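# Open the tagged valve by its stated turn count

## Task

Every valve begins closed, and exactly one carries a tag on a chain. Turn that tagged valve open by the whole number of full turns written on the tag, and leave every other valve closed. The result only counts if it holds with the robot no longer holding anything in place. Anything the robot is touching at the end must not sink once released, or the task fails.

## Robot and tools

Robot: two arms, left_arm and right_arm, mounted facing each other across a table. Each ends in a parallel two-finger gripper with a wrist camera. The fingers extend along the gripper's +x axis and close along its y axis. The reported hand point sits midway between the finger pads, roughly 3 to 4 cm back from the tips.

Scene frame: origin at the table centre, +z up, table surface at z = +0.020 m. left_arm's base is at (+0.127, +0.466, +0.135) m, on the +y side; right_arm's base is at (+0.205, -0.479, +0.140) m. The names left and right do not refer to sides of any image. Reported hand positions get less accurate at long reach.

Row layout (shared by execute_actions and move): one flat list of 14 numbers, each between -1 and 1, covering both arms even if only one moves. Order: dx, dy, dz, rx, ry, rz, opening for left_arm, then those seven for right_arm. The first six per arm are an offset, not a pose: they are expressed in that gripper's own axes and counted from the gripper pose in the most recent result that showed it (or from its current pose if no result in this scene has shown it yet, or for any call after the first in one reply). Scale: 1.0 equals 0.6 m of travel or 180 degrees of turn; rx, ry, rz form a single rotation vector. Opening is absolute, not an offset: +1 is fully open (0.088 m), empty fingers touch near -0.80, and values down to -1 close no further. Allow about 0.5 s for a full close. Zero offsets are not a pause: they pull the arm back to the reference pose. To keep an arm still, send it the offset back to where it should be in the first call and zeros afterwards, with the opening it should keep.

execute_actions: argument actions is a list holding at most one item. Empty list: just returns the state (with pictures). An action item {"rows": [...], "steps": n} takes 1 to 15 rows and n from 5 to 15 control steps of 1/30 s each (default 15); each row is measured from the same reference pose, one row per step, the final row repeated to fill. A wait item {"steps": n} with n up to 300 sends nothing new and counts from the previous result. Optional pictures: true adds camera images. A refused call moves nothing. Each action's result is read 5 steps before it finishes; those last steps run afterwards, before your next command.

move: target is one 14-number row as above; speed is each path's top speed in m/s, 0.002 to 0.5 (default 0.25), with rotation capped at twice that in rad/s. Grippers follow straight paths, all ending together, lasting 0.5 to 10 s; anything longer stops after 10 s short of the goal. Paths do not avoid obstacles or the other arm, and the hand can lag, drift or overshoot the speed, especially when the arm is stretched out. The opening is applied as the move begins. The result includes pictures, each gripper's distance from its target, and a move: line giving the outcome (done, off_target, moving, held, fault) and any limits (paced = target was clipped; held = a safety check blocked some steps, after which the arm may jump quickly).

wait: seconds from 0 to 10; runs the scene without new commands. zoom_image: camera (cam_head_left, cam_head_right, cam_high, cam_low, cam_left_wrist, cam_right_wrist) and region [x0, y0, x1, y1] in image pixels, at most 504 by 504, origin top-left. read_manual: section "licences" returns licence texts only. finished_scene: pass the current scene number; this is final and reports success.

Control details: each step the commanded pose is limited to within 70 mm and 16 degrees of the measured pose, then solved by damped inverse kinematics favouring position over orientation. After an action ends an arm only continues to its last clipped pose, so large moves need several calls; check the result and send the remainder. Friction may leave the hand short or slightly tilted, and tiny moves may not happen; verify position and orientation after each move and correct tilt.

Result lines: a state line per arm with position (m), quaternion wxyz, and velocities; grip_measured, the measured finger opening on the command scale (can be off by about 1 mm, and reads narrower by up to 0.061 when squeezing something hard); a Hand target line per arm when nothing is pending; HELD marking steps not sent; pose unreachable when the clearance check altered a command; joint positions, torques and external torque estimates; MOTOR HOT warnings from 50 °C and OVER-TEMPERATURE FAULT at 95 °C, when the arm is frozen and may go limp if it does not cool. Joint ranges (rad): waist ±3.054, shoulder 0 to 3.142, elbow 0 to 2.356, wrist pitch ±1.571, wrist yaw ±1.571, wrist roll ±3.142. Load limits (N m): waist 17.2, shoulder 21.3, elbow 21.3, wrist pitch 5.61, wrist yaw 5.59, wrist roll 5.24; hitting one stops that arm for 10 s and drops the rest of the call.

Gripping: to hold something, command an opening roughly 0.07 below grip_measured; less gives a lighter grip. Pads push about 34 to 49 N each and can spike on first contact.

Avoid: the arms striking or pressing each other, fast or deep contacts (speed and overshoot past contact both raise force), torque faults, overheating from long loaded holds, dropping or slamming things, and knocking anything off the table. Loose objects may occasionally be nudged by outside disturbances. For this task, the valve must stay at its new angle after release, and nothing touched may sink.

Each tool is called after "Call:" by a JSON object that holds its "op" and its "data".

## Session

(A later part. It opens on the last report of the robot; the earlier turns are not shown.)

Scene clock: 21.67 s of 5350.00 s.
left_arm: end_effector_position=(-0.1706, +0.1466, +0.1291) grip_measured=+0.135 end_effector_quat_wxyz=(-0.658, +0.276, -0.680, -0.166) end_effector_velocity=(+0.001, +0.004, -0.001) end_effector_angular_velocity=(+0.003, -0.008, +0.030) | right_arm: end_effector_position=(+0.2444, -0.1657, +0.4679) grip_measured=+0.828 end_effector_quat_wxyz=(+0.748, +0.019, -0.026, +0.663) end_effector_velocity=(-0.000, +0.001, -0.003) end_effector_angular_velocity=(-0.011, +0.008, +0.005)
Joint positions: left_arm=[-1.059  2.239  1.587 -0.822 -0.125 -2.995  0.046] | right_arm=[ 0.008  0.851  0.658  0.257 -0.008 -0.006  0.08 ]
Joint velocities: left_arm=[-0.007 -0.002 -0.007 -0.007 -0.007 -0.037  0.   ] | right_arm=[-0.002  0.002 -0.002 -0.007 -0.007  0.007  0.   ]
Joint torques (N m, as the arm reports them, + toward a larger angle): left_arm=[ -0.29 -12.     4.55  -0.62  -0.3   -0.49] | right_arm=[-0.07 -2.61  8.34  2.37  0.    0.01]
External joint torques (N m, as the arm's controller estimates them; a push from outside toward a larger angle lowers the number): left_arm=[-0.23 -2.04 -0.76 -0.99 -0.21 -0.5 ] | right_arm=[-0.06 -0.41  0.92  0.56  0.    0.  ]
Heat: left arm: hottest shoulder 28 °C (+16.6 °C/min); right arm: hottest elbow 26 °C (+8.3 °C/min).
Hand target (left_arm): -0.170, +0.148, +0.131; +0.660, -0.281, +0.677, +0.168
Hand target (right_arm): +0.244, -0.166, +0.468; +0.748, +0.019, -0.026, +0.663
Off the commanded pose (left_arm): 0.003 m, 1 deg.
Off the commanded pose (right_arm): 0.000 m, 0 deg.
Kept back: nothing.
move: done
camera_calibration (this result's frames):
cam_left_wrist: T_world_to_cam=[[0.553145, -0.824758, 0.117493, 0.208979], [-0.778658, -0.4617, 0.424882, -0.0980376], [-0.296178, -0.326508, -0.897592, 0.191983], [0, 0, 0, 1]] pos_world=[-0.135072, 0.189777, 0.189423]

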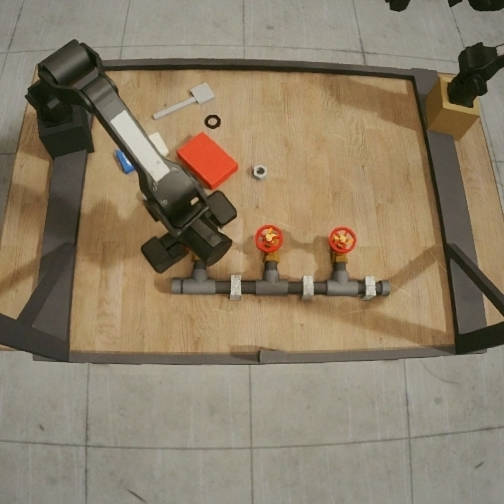

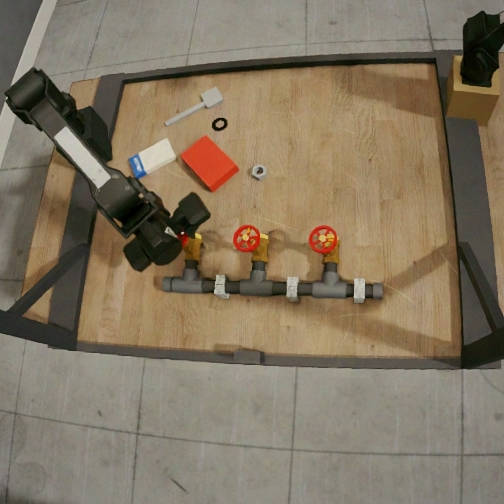

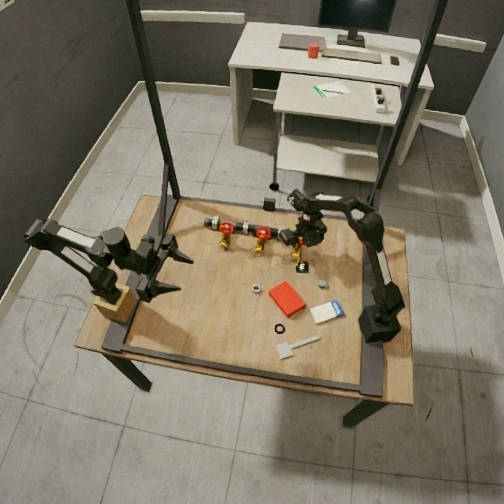

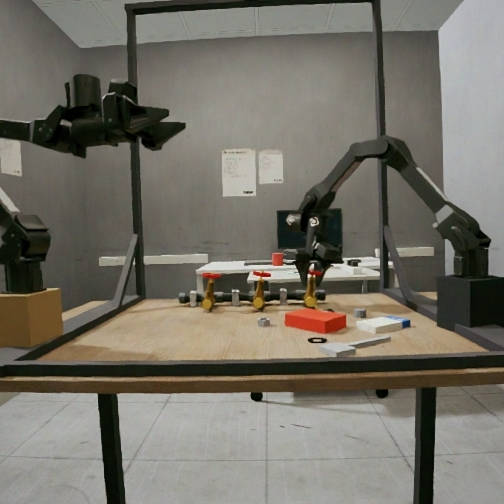

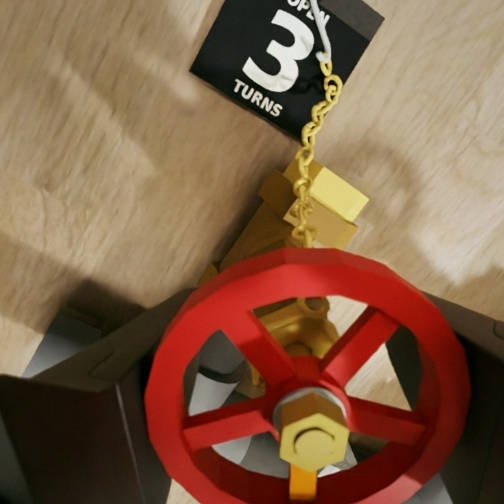

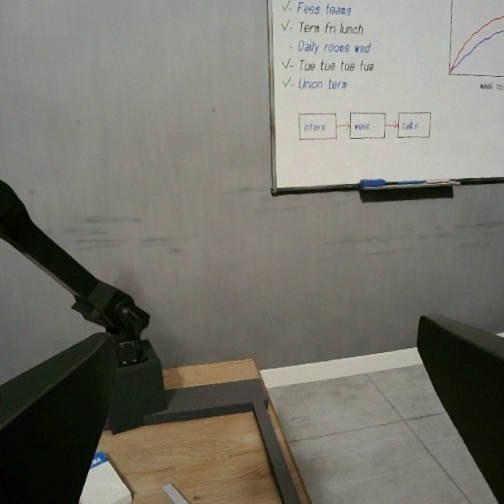

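Call:
{"op": "execute_actions", "data": {"actions": [{"rows":[[0,0,0,0,0,0,0.55,0,0,0,0,0,0,0.83],[0,0,0,0,0,0,0.55,0,0,0,0,0,0,0.83],[0,0,0,0,0,0,0.55,0,0,0,0,0,0,0.83],[0,0,0,0,0,0,0.55,0,0,0,0,0,0,0.83],[-0.004,0,0,0,0,0,0.55,0,0,0,0,0,0,0.83],[-0.008,0,0,0.02,0,0,0.55,0,0,0,0,0,0,0.83],[-0.012,0,0,0.05,0,0,0.55,0,0,0,0,0,0,0.83],[-0.012,0,0,0.09,0,0,0.55,0,0,0,0,0,0,0.83],[-0.012,0,0,0.13,0,0,0.55,0,0,0,0,0,0,0.83],[-0.012,0,0,0.17,0,0,0.55,0,0,0,0,0,0,0.83],[-0.012,0,0,0.21,0,0,0.55,0,0,0,0,0,0,0.83],[-0.012,0,0,0.25,0,0,0.55,0,0,0,0,0,0,0.83],[-0.012,0,0,0.29,0,0,0.55,0,0,0,0,0,0,0.83],[-0.012,0,0,0.33,0,0,0.55,0,0,0,0,0,0,0.83],[-0.012,0,0,0.37,0,0,0.55,0,0,0,0,0,0,0.83]]}]}}

Call:
{"op": "execute_actions", "data": {"actions": [{"rows":[[0,0,0,0.8,0,0,0.55,0,0,0,0,0,0,0.83]],"steps":15}]}}

Scene clock: 22.27 s of 5350.00 s.
left_arm: end_effector_position=(-0.1681, +0.1490, +0.1287) grip_measured=+0.517 end_effector_quat_wxyz=(-0.687, +0.209, -0.688, -0.102) end_effector_velocity=(+0.010, +0.007, +0.010) end_effector_angular_velocity=(+0.050, -0.334, -1.656) | right_arm: end_effector_position=(+0.2444, -0.1657, +0.4679) grip_measured=+0.828 end_effector_quat_wxyz=(+0.748, +0.019, -0.026, +0.663) end_effector_velocity=(+0.002, -0.001, +0.001) end_effector_angular_velocity=(+0.006, -0.008, -0.010)
Joint positions: left_arm=[-1.06   2.239  1.588 -0.839 -0.128 -2.804  0.064] | right_arm=[ 0.008  0.851  0.658  0.257 -0.008 -0.006  0.08 ]
Joint velocities: left_arm=[-0.017 -0.012  0.022 -0.095 -0.066  1.663  0.013] | right_arm=[-0.002 -0.002 -0.002  0.007  0.007 -0.007 -0.   ]
Joint torques (N m, as the arm reports them, + toward a larger angle): left_arm=[ -0.37 -12.46   5.47  -0.11  -0.22   0.21] | right_arm=[-0.02 -2.66  8.34  2.37  0.    0.  ]
External joint torques (N m, as the arm's controller estimates them; a push from outside toward a larger angle lowers the number): left_arm=[-0.41 -2.29 -0.01 -0.46 -0.11  0.21] | right_arm=[ 0.   -0.46  0.92  0.57 -0.01 -0.01]
Heat: left arm: hottest shoulder 28 °C (+16.2 °C/min); right arm: hottest elbow 26 °C (+8.1 °C/min).
Steps of this call (steps 1 to 8: nothing new was sent; steps 9 to 18: the first 10 steps of this action). Readings (end_effector_position):
9: left_arm (-0.1704, +0.1467, +0.1289) | right_arm (+0.2444, -0.1657, +0.4679)
10: left_arm (-0.1695, +0.1476, +0.1286) | right_arm (+0.2444, -0.1657, +0.4679)
12: left_arm (-0.1699, +0.1472, +0.1287) | right_arm (+0.2444, -0.1657, +0.4679)
16: left_arm (-0.1686, +0.1484, +0.1287) | right_arm (+0.2444, -0.1657, +0.4679)
18: the state above

Scene clock: 22.77 s of 5350.00 s.
left_arm: end_effector_position=(-0.1662, +0.1502, +0.1302) grip_measured=+0.547 end_effector_quat_wxyz=(+0.719, +0.096, +0.661, -0.193) end_effector_velocity=(-0.002, +0.004, +0.001) end_effector_angular_velocity=(+0.078, -0.271, -1.657) | right_arm: end_effector_position=(+0.2444, -0.1657, +0.4679) grip_measured=+0.828 end_effector_quat_wxyz=(+0.748, +0.019, -0.026, +0.663) end_effector_velocity=(-0.002, +0.001, -0.003) end_effector_angular_velocity=(-0.015, -0.021, +0.008)
Joint positions: left_arm=[-1.065  2.239  1.593 -0.857 -0.145 -1.951  0.066] | right_arm=[ 0.008  0.851  0.658  0.257 -0.008 -0.006  0.08 ]
Joint velocities: left_arm=[-0.017 -0.002 -0.002 -0.007 -0.022  1.663  0.   ] | right_arm=[ 0.002  0.002 -0.002 -0.007 -0.007 -0.022 -0.   ]
Joint torques (N m, as the arm reports them, + toward a larger angle): left_arm=[ -0.28 -10.75   5.11  -0.05  -0.25   0.26] | right_arm=[ 0.   -2.64  8.37  2.37 -0.01 -0.02]
External joint torques (N m, as the arm's controller estimates them; a push from outside toward a larger angle lowers the number): left_arm=[-0.22 -0.77 -0.21 -0.42 -0.1   0.25] | right_arm=[-0.02 -0.44  0.94  0.56 -0.01 -0.03]
Heat: left arm: hottest shoulder 28 °C (+15.8 °C/min); right arm: hottest elbow 27 °C (+10.5 °C/min).
Off your previous action's commanded pose (left_arm): 0.008 m, 39 deg at its last step (step 5 of this call); orientation clipped at that step.
Off your previous action's commanded pose (right_arm): 0.000 m, 0 deg at its last step (step 5 of this call).
Steps of this call (steps 1 to 5: the last 5 steps of your previous action; steps 6 to 15: the first 10 steps of this action, its rows measured from where the robot was after step 5). Readings (end_effector_position):
5: left_arm (-0.1672, +0.1504, +0.1299) | right_arm (+0.2444, -0.1657, +0.4679)
6: left_arm (-0.1671, +0.1505, +0.1300) | right_arm (+0.2444, -0.1657, +0.4679)
7: left_arm (-0.1670, +0.1503, +0.1301) | right_arm (+0.2444, -0.1657, +0.4679)
9: left_arm (-0.1668, +0.1503, +0.1301) | right_arm (+0.2444, -0.1657, +0.4679)
13: left_arm (-0.1663, +0.1501, +0.1302) | right_arm (+0.2444, -0.1657, +0.4679)
15: the state above

Call:
{"op": "execute_actions", "data": {"actions": [{"rows":[[-0.006,0,0,0.8,0,0,0.55,0,0,0,0,0,0,0.83]],"steps":15}]}}

Call:
{"op": "execute_actions", "data": {"actions": [{"rows":[[0,0,0,0.8,0,0,0.55,0,0,0,0,0,0,0.83]],"steps":15}]}}

Call:
{"op": "execute_actions", "data": {"actions": [{"rows":[[0,0,0,0.8,0,0,0.55,0,0,0,0,0,0,0.83]],"steps":15}]}}

Call:
{"op": "execute_actions", "data": {"actions": [{"rows":[[0,0,0,0.8,0,0,0.55,0,0,0,0,0,0,0.83]],"steps":15}]}}

Call:
{"op": "execute_actions", "data": {"actions": [{"rows":[[0,0,0,0.8,0,0,0.55,0,0,0,0,0,0,0.83]],"steps":15}]}}

Scene clock: 23.37 s of 5350.00 s.
left_arm: end_effector_position=(-0.1635, +0.1525, +0.1315) grip_measured=+0.547 end_effector_quat_wxyz=(+0.600, +0.423, +0.490, -0.470) end_effector_velocity=(-0.005, -0.002, +0.012) end_effector_angular_velocity=(+0.106, -0.280, -1.669) | right_arm: end_effector_position=(+0.2444, -0.1657, +0.4679) grip_measured=+0.828 end_effector_quat_wxyz=(+0.748, +0.019, -0.026, +0.663) end_effector_velocity=(-0.002, -0.000, -0.002) end_effector_angular_velocity=(-0.006, +0.008, +0.010)
Joint positions: left_arm=[-1.07   2.239  1.598 -0.881 -0.163 -0.998  0.066] | right_arm=[ 0.008  0.851  0.658  0.257 -0.008 -0.006  0.08 ]
Joint velocities: left_arm=[-0.017  0.002  0.051 -0.051 -0.037  1.678  0.   ] | right_arm=[ 0.002 -0.002 -0.002 -0.007 -0.007  0.007 -0.   ]
Joint torques (N m, as the arm reports them, + toward a larger angle): left_arm=[ -0.47 -10.7    5.68   0.01  -0.29   0.16] | right_arm=[-0.02 -2.68  8.34  2.36  0.    0.  ]
External joint torques (N m, as the arm's controller estimates them; a push from outside toward a larger angle lowers the number): left_arm=[-0.45 -0.7   0.28 -0.39 -0.13  0.16] | right_arm=[-0.04 -0.47  0.94  0.56  0.01 -0.01]
Heat: left arm: hottest shoulder 28 °C (+15.4 °C/min); right arm: hottest elbow 27 °C (+10.3 °C/min).
Off your previous action's commanded pose (left_arm): 0.001 m, 95 deg at its last step (step 5 of this call); orientation clipped at that step.
Off your previous action's commanded pose (right_arm): 0.000 m, 0 deg at its last step (step 5 of this call).
Steps of this call (steps 1 to 5: the last 5 steps of your previous action; steps 6 to 8: nothing new was sent; steps 9 to 18: the first 10 steps of this action). Readings (end_effector_position):
9: left_arm (-0.1660, +0.1505, +0.1303) | right_arm (+0.2444, -0.1657, +0.4679)
10: left_arm (-0.1655, +0.1508, +0.1303) | right_arm (+0.2444, -0.1657, +0.4679)
12: left_arm (-0.1646, +0.1514, +0.1303) | right_arm (+0.2444, -0.1657, +0.4679)
16: left_arm (-0.1633, +0.1525, +0.1308) | right_arm (+0.2444, -0.1657, +0.4679)
18: the state above

Scene clock: 23.87 s of 5350.00 s.
left_arm: end_effector_position=(-0.1628, +0.1523, +0.1332) grip_measured=+0.548 end_effector_quat_wxyz=(+0.375, +0.637, +0.245, -0.628) end_effector_velocity=(+0.002, +0.005, +0.001) end_effector_angular_velocity=(+0.143, -0.308, -1.665) | right_arm: end_effector_position=(+0.2444, -0.1657, +0.4679) grip_measured=+0.828 end_effector_quat_wxyz=(+0.748, +0.019, -0.026, +0.663) end_effector_velocity=(-0.003, -0.000, +0.000) end_effector_angular_velocity=(-0.003, -0.008, +0.019)
Joint positions: left_arm=[-1.075  2.239  1.604 -0.892 -0.18  -0.145  0.066] | right_arm=[ 0.008  0.851  0.658  0.257 -0.008 -0.006  0.08 ]
Joint velocities: left_arm=[-0.017 -0.002 -0.002 -0.022 -0.037  1.678 -0.   ] | right_arm=[-0.002 -0.002  0.002 -0.007 -0.022 -0.007 -0.   ]
Joint torques (N m, as the arm reports them, + toward a larger angle): left_arm=[ -0.25 -10.71   5.45   0.03  -0.25   0.16] | right_arm=[-0.04 -2.62  8.36  2.38  0.01 -0.01]
External joint torques (N m, as the arm's controller estimates them; a push from outside toward a larger angle lowers the number): left_arm=[-0.19 -0.66  0.05 -0.37 -0.11  0.17] | right_arm=[-0.06 -0.39  0.92  0.56  0.02 -0.02]
Heat: left arm: hottest shoulder 28 °C (+15.1 °C/min); right arm: hottest elbow 27 °C (+10.1 °C/min).
Off your previous action's commanded pose (left_arm): 0.003 m, 73 deg at its last step (step 5 of this call); orientation clipped at that step.
Off your previous action's commanded pose (right_arm): 0.000 m, 0 deg at its last step (step 5 of this call).
Steps of this call (steps 1 to 5: the last 5 steps of your previous action; steps 6 to 15: the first 10 steps of this action, its rows measured from where the robot was after step 5). Readings (end_effector_position):
5: left_arm (-0.1642, +0.1519, +0.1329) | right_arm (+0.2444, -0.1657, +0.4679)
6: left_arm (-0.1641, +0.1520, +0.1329) | right_arm (+0.2444, -0.1657, +0.4679)
7: left_arm (-0.1639, +0.1520, +0.1330) | right_arm (+0.2444, -0.1657, +0.4679)
9: left_arm (-0.1634, +0.1520, +0.1330) | right_arm (+0.2444, -0.1657, +0.4679)
13: left_arm (-0.1629, +0.1521, +0.1331) | right_arm (+0.2444, -0.1657, +0.4679)
15: the state above

Scene clock: 24.37 s of 5350.00 s.
left_arm: end_effector_position=(-0.1611, +0.1530, +0.1335) grip_measured=+0.548 end_effector_quat_wxyz=(+0.080, +0.740, -0.040, -0.666) end_effector_velocity=(+0.002, +0.005, +0.001) end_effector_angular_velocity=(+0.169, -0.316, -1.646) | right_arm: end_effector_position=(+0.2444, -0.1657, +0.4679) grip_measured=+0.828 end_effector_quat_wxyz=(+0.748, +0.019, -0.026, +0.663) end_effector_velocity=(+0.002, +0.000, -0.003) end_effector_angular_velocity=(-0.013, -0.005, -0.010)
Joint positions: left_arm=[-1.079  2.239  1.604 -0.9   -0.196  0.706  0.066] | right_arm=[ 0.008  0.851  0.658  0.257 -0.008 -0.006  0.08 ]
Joint velocities: left_arm=[-0.017 -0.002 -0.002 -0.022 -0.037  1.663 -0.   ] | right_arm=[-0.002  0.002 -0.002 -0.007  0.007 -0.007  0.   ]
Joint torques (N m, as the arm reports them, + toward a larger angle): left_arm=[ -0.38 -10.68   5.32  -0.02  -0.22   0.21] | right_arm=[-0.04 -2.66  8.35  2.38 -0.01  0.  ]
External joint torques (N m, as the arm's controller estimates them; a push from outside toward a larger angle lowers the number): left_arm=[-0.39 -0.62 -0.09 -0.41 -0.11  0.22] | right_arm=[-0.04 -0.48  0.97  0.58 -0.01 -0.01]
Heat: left arm: hottest shoulder 28 °C (+14.8 °C/min); right arm: hottest elbow 27 °C (+9.8 °C/min).
Off your previous action's commanded pose (left_arm): 0.002 m, 95 deg at its last step (step 5 of this call); orientation clipped at that step.
Off your previous action's commanded pose (right_arm): 0.000 m, 0 deg at its last step (step 5 of this call).
Steps of this call (steps 1 to 5: the last 5 steps of your previous action; steps 6 to 15: the first 10 steps of this action, its rows measured from where the robot was after step 5). Readings (end_effector_position):
5: left_arm (-0.1626, +0.1525, +0.1333) | right_arm (+0.2444, -0.1657, +0.4679)
6: left_arm (-0.1625, +0.1527, +0.1333) | right_arm (+0.2444, -0.1657, +0.4679)
7: left_arm (-0.1623, +0.1526, +0.1333) | right_arm (+0.2444, -0.1657, +0.4679)
9: left_arm (-0.1619, +0.1527, +0.1334) | right_arm (+0.2444, -0.1657, +0.4679)
13: left_arm (-0.1612, +0.1528, +0.1335) | right_arm (+0.2444, -0.1657, +0.4679)
15: the state above

Scene clock: 24.87 s of 5350.00 s.
left_arm: end_effector_position=(-0.1593, +0.1515, +0.1344) grip_measured=+0.548 end_effector_quat_wxyz=(-0.230, +0.714, -0.314, -0.582) end_effector_velocity=(-0.001, -0.010, +0.002) end_effector_angular_velocity=(+0.145, -0.307, -1.609) | right_arm: end_effector_position=(+0.2444, -0.1657, +0.4679) grip_measured=+0.828 end_effector_quat_wxyz=(+0.748, +0.019, -0.026, +0.663) end_effector_velocity=(-0.000, -0.000, -0.008) end_effector_angular_velocity=(-0.026, +0.010, +0.005)
Joint positions: left_arm=[-1.081  2.239  1.604 -0.903 -0.22   1.554  0.066] | right_arm=[ 0.008  0.851  0.658  0.257 -0.008 -0.006  0.08 ]
Joint velocities: left_arm=[-0.002 -0.002 -0.002  0.037 -0.051  1.648 -0.   ] | right_arm=[-0.002 -0.002 -0.007 -0.022 -0.007  0.007  0.   ]
Joint torques (N m, as the arm reports them, + toward a larger angle): left_arm=[ -0.72 -10.76   4.9   -0.37  -0.1    0.24] | right_arm=[-0.03 -2.66  8.29  2.38  0.   -0.01]
External joint torques (N m, as the arm's controller estimates them; a push from outside toward a larger angle lowers the number): left_arm=[-0.79 -0.87 -0.31 -0.67  0.01  0.25] | right_arm=[-0.02 -0.46  0.94  0.59  0.   -0.01]
Heat: left arm: hottest shoulder 28 °C (+14.5 °C/min); right arm: hottest elbow 27 °C (+9.7 °C/min).
Off your previous action's commanded pose (left_arm): 0.002 m, 95 deg at its last step (step 5 of this call); orientation clipped at that step.
Off your previous action's commanded pose (right_arm): 0.000 m, 0 deg at its last step (step 5 of this call).
Steps of this call (steps 1 to 5: the last 5 steps of your previous action; steps 6 to 15: the first 10 steps of this action, its rows measured from where the robot was after step 5). Readings (end_effector_position):
5: left_arm (-0.1608, +0.1533, +0.1337) | right_arm (+0.2444, -0.1657, +0.4679)
6: left_arm (-0.1607, +0.1535, +0.1337) | right_arm (+0.2444, -0.1657, +0.4679)
7: left_arm (-0.1605, +0.1535, +0.1337) | right_arm (+0.2444, -0.1657, +0.4679)
9: left_arm (-0.1600, +0.1536, +0.1338) | right_arm (+0.2444, -0.1657, +0.4679)
13: left_arm (-0.1591, +0.1522, +0.1342) | right_arm (+0.2444, -0.1657, +0.4679)
15: the state above

Scene clock: 25.37 s of 5350.00 s.
left_arm: end_effector_position=(-0.1606, +0.1519, +0.1348) grip_measured=+0.548 end_effector_quat_wxyz=(-0.504, +0.558, -0.528, -0.396) end_effector_velocity=(+0.002, -0.001, +0.002) end_effector_angular_velocity=(+0.202, -0.336, -1.634) | right_arm: end_effector_position=(+0.2444, -0.1657, +0.4679) grip_measured=+0.828 end_effector_quat_wxyz=(+0.748, +0.019, -0.026, +0.663) end_effector_velocity=(-0.000, -0.000, -0.002) end_effector_angular_velocity=(-0.006, +0.008, +0.005)
Joint positions: left_arm=[-1.088  2.239  1.604 -0.9   -0.229  2.404  0.066] | right_arm=[ 0.008  0.851  0.658  0.257 -0.008 -0.006  0.08 ]
Joint velocities: left_arm=[-0.002 -0.002  0.002 -0.007 -0.022  1.678 -0.   ] | right_arm=[-0.002 -0.002 -0.002 -0.007 -0.007  0.007 -0.   ]
Joint torques (N m, as the arm reports them, + toward a larger angle): left_arm=[ -0.17 -10.47   5.03  -0.24  -0.25   0.2 ] | right_arm=[-0.04 -2.67  8.35  2.38 -0.01 -0.01]
External joint torques (N m, as the arm's controller estimates them; a push from outside toward a larger angle lowers the number): left_arm=[-0.15 -0.5  -0.33 -0.56 -0.14  0.19] | right_arm=[-0.03 -0.46  0.95  0.58 -0.01 -0.01]
Heat: left arm: hottest shoulder 29 °C (+16.6 °C/min); right arm: hottest elbow 27 °C (+9.5 °C/min).
Off your previous action's commanded pose (left_arm): 0.002 m, 96 deg at its last step (step 5 of this call); orientation clipped at that step.
Off your previous action's commanded pose (right_arm): 0.000 m, 0 deg at its last step (step 5 of this call).
Steps of this call (steps 1 to 5: the last 5 steps of your previous action; steps 6 to 15: the first 10 steps of this action, its rows measured from where the robot was after step 5). Readings (end_effector_position):
5: left_arm (-0.1606, +0.1513, +0.1346) | right_arm (+0.2444, -0.1657, +0.4679)
6: left_arm (-0.1608, +0.1516, +0.1346) | right_arm (+0.2444, -0.1657, +0.4679)
7: left_arm (-0.1610, +0.1517, +0.1346) | right_arm (+0.2444, -0.1657, +0.4679)
9: left_arm (-0.1611, +0.1518, +0.1347) | right_arm (+0.2444, -0.1657, +0.4679)
13: left_arm (-0.1610, +0.1518, +0.1347) | right_arm (+0.2444, -0.1657, +0.4679)
15: the state above

Call:
{"op": "move", "data": {"target": [0,0.0133,-0.0095,0.18,0,0.033,0.55,0,0,0,0,0,0,0.83], "speed": 0.2}}

Scene clock: 26.93 s of 5350.00 s.
left_arm: end_effector_position=(-0.1687, +0.1480, +0.1328) grip_measured=+0.548 end_effector_quat_wxyz=(-0.620, +0.369, -0.642, -0.258) end_effector_velocity=(-0.002, +0.001, +0.000) end_effector_angular_velocity=(+0.000, +0.009, -0.010) | right_arm: end_effector_position=(+0.2444, -0.1657, +0.4679) grip_measured=+0.828 end_effector_quat_wxyz=(+0.748, +0.019, -0.026, +0.663) end_effector_velocity=(-0.000, -0.000, -0.005) end_effector_angular_velocity=(-0.023, -0.005, +0.004)
Joint positions: left_arm=[-1.063  2.239  1.604 -0.858 -0.14   3.     0.066] | right_arm=[ 0.008  0.851  0.658  0.257 -0.008 -0.006  0.08 ]
Joint velocities: left_arm=[-0.002 -0.002 -0.002  0.007  0.007  0.007 -0.   ] | right_arm=[-0.002 -0.002 -0.002 -0.022 -0.007 -0.007  0.   ]
Joint torques (N m, as the arm reports them, + toward a larger angle): left_arm=[  0.29 -11.87   4.63   0.2    0.01   0.22] | right_arm=[ 0.01 -2.61  8.38  2.38 -0.01  0.  ]
External joint torques (N m, as the arm's controller estimates them; a push from outside toward a larger angle lowers the number): left_arm=[ 0.29 -1.84 -0.76 -0.18  0.09  0.21] | right_arm=[ 0.01 -0.39  0.99  0.58 -0.01 -0.01]
Heat: left arm: hottest shoulder 29 °C (+15.6 °C/min); right arm: hottest elbow 27 °C (+8.9 °C/min).
Hand target (left_arm): -0.169, +0.147, +0.135; +0.618, -0.367, +0.645, +0.258
Hand target (right_arm): +0.244, -0.166, +0.468; +0.748, +0.019, -0.026, +0.663
Off your previous action's commanded pose (left_arm): 0.001 m, 95 deg at its last step (step 5 of this call); orientation clipped at that step.
Off your previous action's commanded pose (right_arm): 0.000 m, 0 deg at its last step (step 5 of this call).
Off the commanded pose (left_arm): 0.002 m, 0 deg.
Off the commanded pose (right_arm): 0.000 m, 0 deg.
Kept back: nothing.
move: done
camera_calibration (this result's frames):
cam_left_wrist: T_world_to_cam=[[0.762893, -0.637425, 0.108093, 0.217487], [-0.611011, -0.656189, 0.442811, -0.0428218], [-0.211329, -0.403863, -0.890076, 0.221139], [0, 0, 0, 1]] pos_world=[-0.14535, 0.199842, 0.192284]

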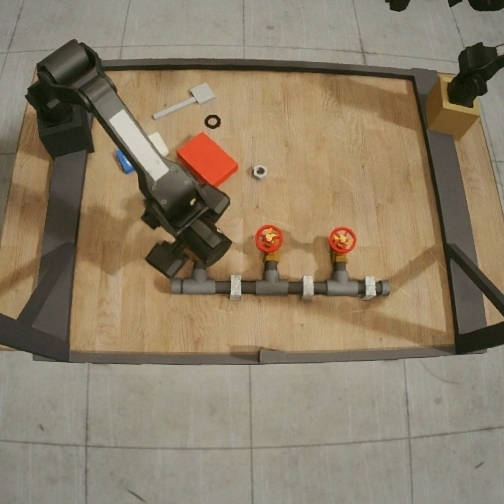

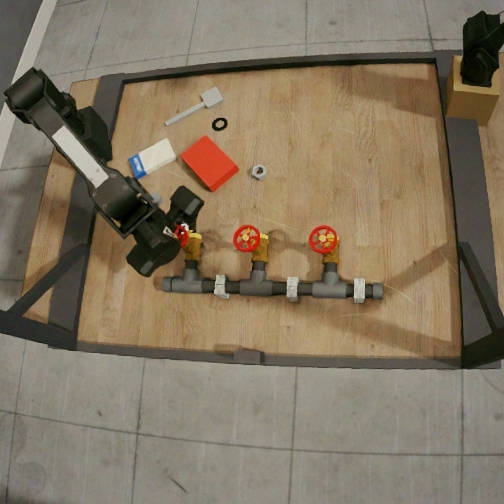

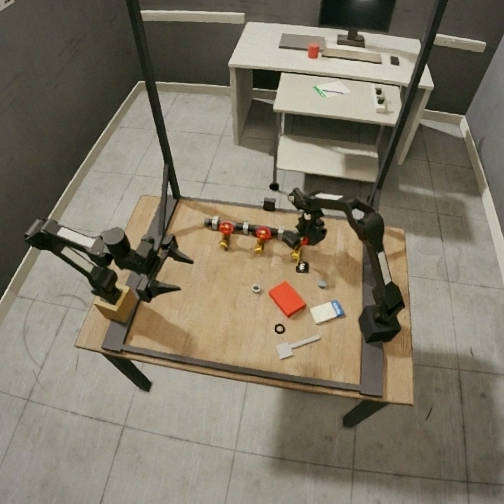

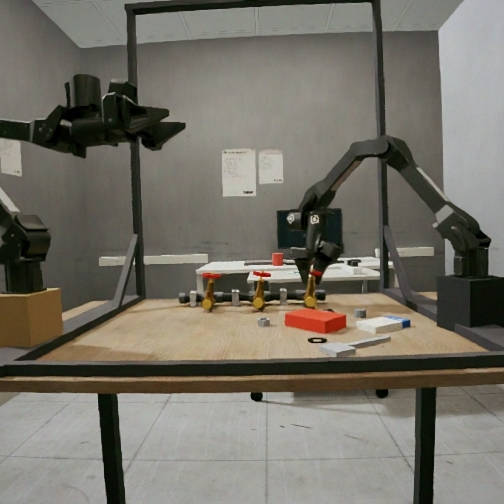

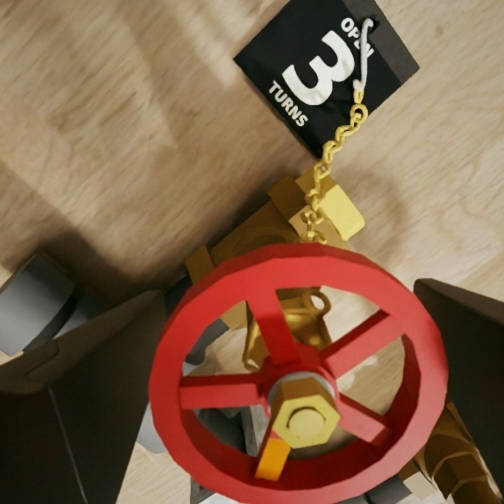

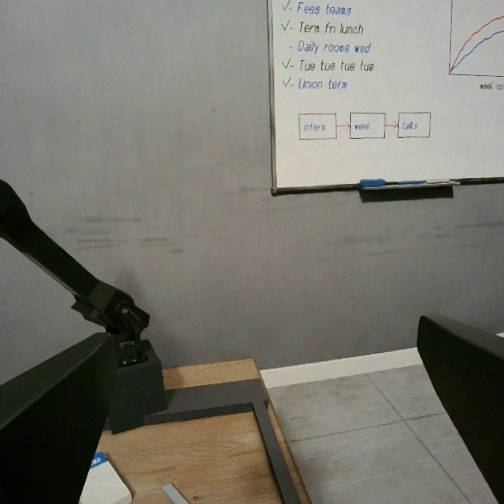

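Call:
{"op": "execute_actions", "data": {"actions": [{"rows":[[0,0.002,0,0,0,0,0.08,0,0,0,0,0,0,0.83]],"steps":12}]}}

Call:
{"op": "move", "data": {"target": [-0.002,0,0,-0.955,0,0,0.08,0,0,0,0,0,0,0.83], "speed": 0.5}}

Call:
{"op": "move", "data": {"target": [-0.002,0,0,-0.955,0,0,0.08,0,0,0,0,0,0,0.83], "speed": 0.5}}

Scene clock: 27.37 s of 5350.00 s.
left_arm: end_effector_position=(-0.1693, +0.1485, +0.1328) grip_measured=+0.160 end_effector_quat_wxyz=(-0.621, +0.367, -0.643, -0.258) end_effector_velocity=(-0.000, +0.003, +0.000) end_effector_angular_velocity=(+0.000, -0.011, -0.014) | right_arm: end_effector_position=(+0.2444, -0.1657, +0.4679) grip_measured=+0.828 end_effector_quat_wxyz=(+0.748, +0.019, -0.026, +0.663) end_effector_velocity=(+0.000, -0.000, -0.005) end_effector_angular_velocity=(-0.024, -0.018, -0.006)
Joint positions: left_arm=[-1.064  2.239  1.604 -0.858 -0.138  3.001  0.047] | right_arm=[ 0.008  0.851  0.658  0.257 -0.008 -0.006  0.08 ]
Joint velocities: left_arm=[-0.007 -0.002 -0.002 -0.007 -0.007  0.007 -0.013] | right_arm=[ 0.002 -0.002 -0.002 -0.022  0.007 -0.022 -0.   ]
Joint torques (N m, as the arm reports them, + toward a larger angle): left_arm=[ -0.16 -11.24   4.63   0.03  -0.12  -0.04] | right_arm=[-0.02 -2.61  8.35  2.37  0.01  0.01]
External joint torques (N m, as the arm's controller estimates them; a push from outside toward a larger angle lowers the number): left_arm=[-0.33 -1.28 -0.67 -0.31 -0.03 -0.05] | right_arm=[-0.01 -0.43  0.98  0.58  0.01  0.  ]
Heat: left arm: hottest shoulder 29 °C (+15.3 °C/min); right arm: hottest elbow 27 °C (+8.8 °C/min).
Steps of this call (steps 1 to 6: nothing new was sent; steps 7 to 13: the first 7 steps of this action). Readings (end_effector_position):
7: left_arm (-0.1689, +0.1481, +0.1328) | right_arm (+0.2444, -0.1657, +0.4679)
8: left_arm (-0.1689, +0.1481, +0.1328) | right_arm (+0.2444, -0.1657, +0.4679)
10: left_arm (-0.1689, +0.1481, +0.1328) | right_arm (+0.2444, -0.1657, +0.4679)
13: the state above

Scene clock: 31.27 s of 5350.00 s.
left_arm: end_effector_position=(-0.1700, +0.1476, +0.1319) grip_measured=+0.152 end_effector_quat_wxyz=(+0.318, +0.645, +0.209, -0.663) end_effector_velocity=(+0.003, +0.002, -0.001) end_effector_angular_velocity=(+0.003, -0.010, +0.020) | right_arm: end_effector_position=(+0.2444, -0.1657, +0.4679) grip_measured=+0.828 end_effector_quat_wxyz=(+0.748, +0.019, -0.026, +0.663) end_effector_velocity=(+0.002, -0.000, -0.005) end_effector_angular_velocity=(-0.023, -0.004, -0.010)
Joint positions: left_arm=[-1.062  2.241  1.604 -0.851 -0.132  0.014  0.046] | right_arm=[ 0.008  0.851  0.658  0.257 -0.008 -0.006  0.08 ]
Joint velocities: left_arm=[-0.002 -0.002 -0.007 -0.007 -0.007 -0.022 -0.   ] | right_arm=[-0.002 -0.002 -0.002 -0.022  0.007 -0.007 -0.   ]
Joint torques (N m, as the arm reports them, + toward a larger angle): left_arm=[ -0.28 -11.96   4.89  -0.44  -0.23  -0.51] | right_arm=[ 0.02 -2.6   8.34  2.37  0.    0.  ]
External joint torques (N m, as the arm's controller estimates them; a push from outside toward a larger angle lowers the number): left_arm=[-0.28 -1.86 -0.54 -0.9  -0.13 -0.5 ] | right_arm=[ 0.03 -0.39  0.93  0.57  0.   -0.01]
Heat: left arm: hottest shoulder 30 °C (+15.4 °C/min); right arm: hottest elbow 27 °C (+7.7 °C/min).
Hand target (left_arm): -0.169, +0.149, +0.134; +0.323, +0.645, +0.212, -0.660
Hand target (right_arm): +0.244, -0.166, +0.468; +0.748, +0.019, -0.026, +0.663
Off your previous action's commanded pose (left_arm): 0.000 m, 0 deg at its last step (step 5 of this call).
Off your previous action's commanded pose (right_arm): 0.000 m, 0 deg at its last step (step 5 of this call).
Off the commanded pose (left_arm): 0.002 m, 1 deg.
Off the commanded pose (right_arm): 0.000 m, 0 deg.
Kept back: nothing.
move: done
camera_calibration (this result's frames):
cam_left_wrist: T_world_to_cam=[[-0.652992, 0.740388, -0.159461, -0.190426], [0.686769, 0.667616, 0.287467, 0.00230199], [0.319295, 0.0782005, -0.944423, 0.24606], [0, 0, 0, 1]] pos_world=[-0.204493, 0.12021, 0.201358]

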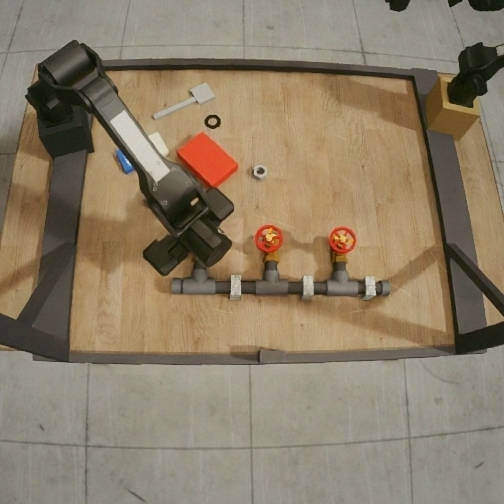

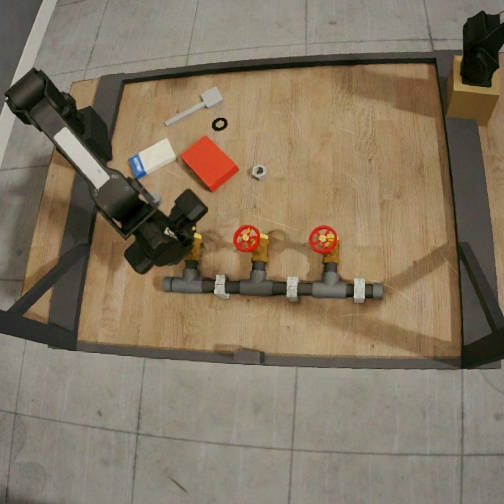

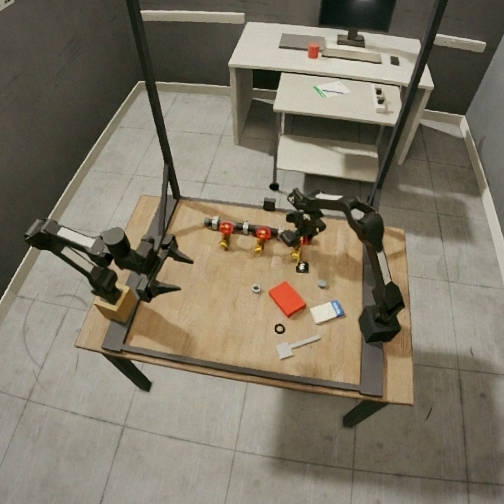

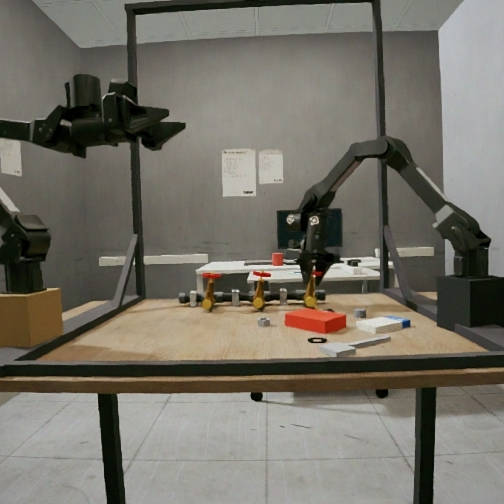

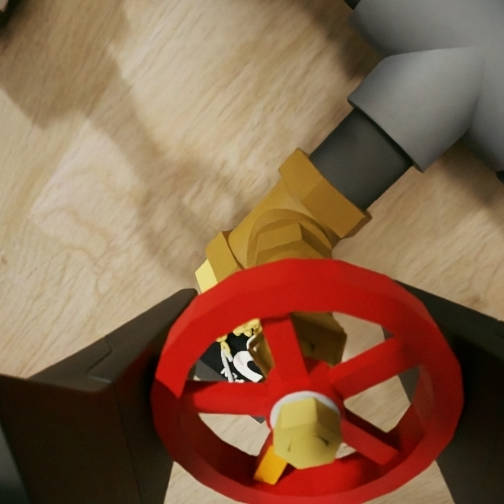

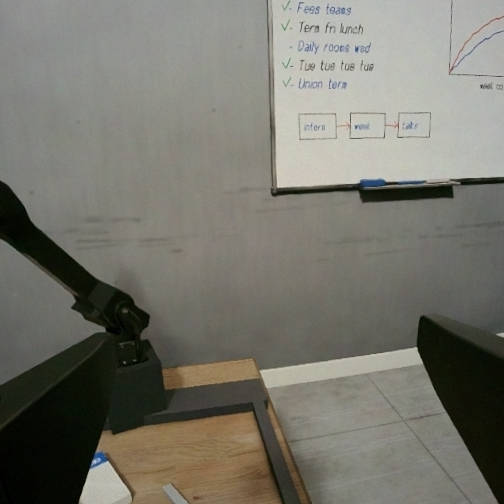

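Scene clock: 34.93 s of 5350.00 s.
left_arm: end_effector_position=(-0.1696, +0.1473, +0.1293) grip_measured=+0.135 end_effector_quat_wxyz=(-0.668, +0.266, -0.677, -0.160) end_effector_velocity=(-0.000, +0.003, +0.000) end_effector_angular_velocity=(+0.009, +0.005, +0.033) | right_arm: end_effector_position=(+0.2444, -0.1657, +0.4679) grip_measured=+0.828 end_effector_quat_wxyz=(+0.748, +0.019, -0.026, +0.663) end_effector_velocity=(+0.003, +0.000, -0.006) end_effector_angular_velocity=(-0.018, -0.005, -0.015)
Joint positions: left_arm=[-1.059  2.247  1.604 -0.849 -0.127 -2.972  0.046] | right_arm=[ 0.008  0.851  0.658  0.257 -0.008 -0.006  0.08 ]
Joint velocities: left_arm=[-0.002 -0.002 -0.002 -0.007  0.007 -0.037 -0.   ] | right_arm=[-0.007  0.002 -0.007 -0.007  0.007 -0.007 -0.   ]
Joint torques (N m, as the arm reports them, + toward a larger angle): left_arm=[ -0.34 -12.27   4.62  -0.35  -0.27  -0.43] | right_arm=[-0.05 -2.62  8.32  2.37  0.   -0.01]
External joint torques (N m, as the arm's controller estimates them; a push from outside toward a larger angle lowers the number): left_arm=[-0.33 -2.23 -0.72 -0.71 -0.19 -0.44] | right_arm=[-0.04 -0.48  1.01  0.59  0.   -0.02]
Heat: left arm: hottest shoulder 31 °C (+15.5 °C/min); right arm: hottest elbow 28 °C (+8.6 °C/min).
Hand target (left_arm): -0.170, +0.148, +0.133; +0.666, -0.272, +0.676, +0.162
Hand target (right_arm): +0.244, -0.166, +0.468; +0.748, +0.019, -0.026, +0.663
Off the commanded pose (left_arm): 0.004 m, 1 deg.
Off the commanded pose (right_arm): 0.000 m, 0 deg.
Kept back: nothing.
move: done
camera_calibration (this result's frames):
cam_left_wrist: T_world_to_cam=[[0.532092, -0.838535, 0.11721, 0.207401], [-0.796363, -0.448633, 0.405628, -0.0994171], [-0.287549, -0.309173, -0.906492, 0.192751], [0, 0, 0, 1]] pos_world=[-0.134103, 0.188905, 0.190744]

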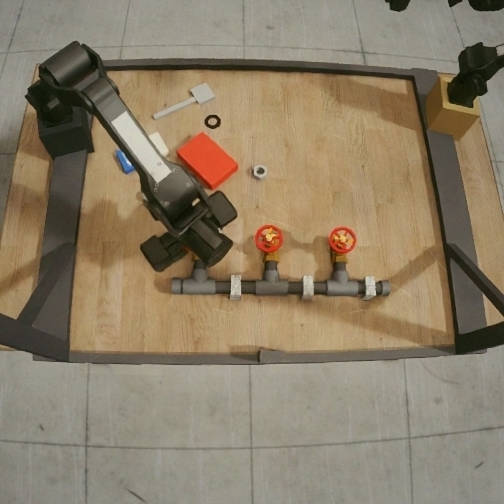

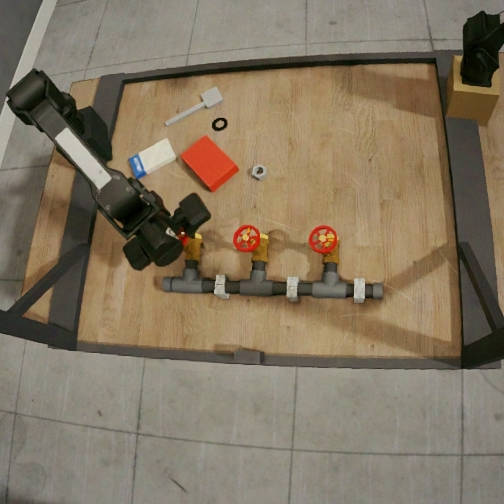

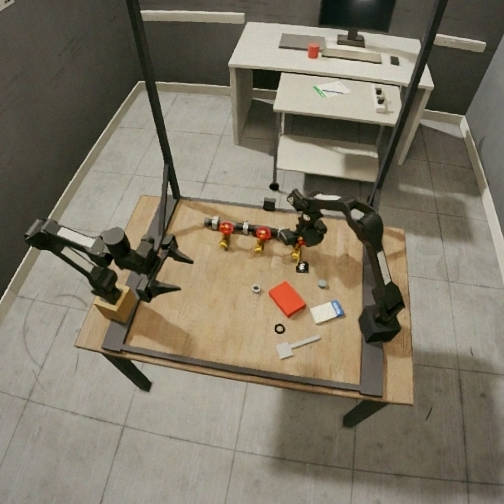

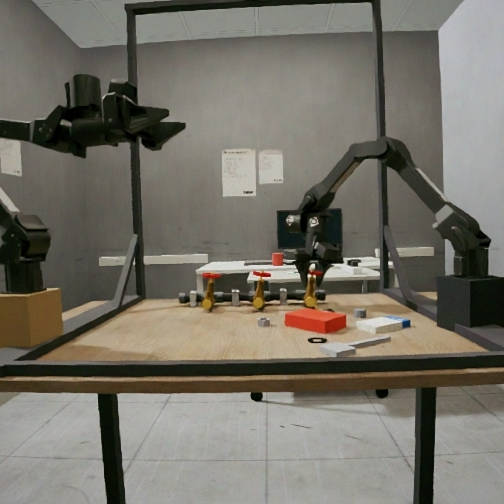

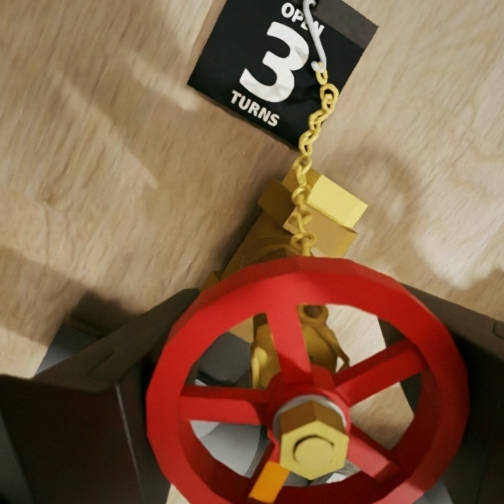

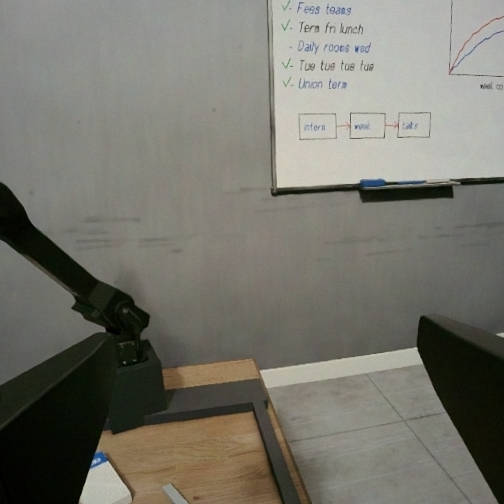

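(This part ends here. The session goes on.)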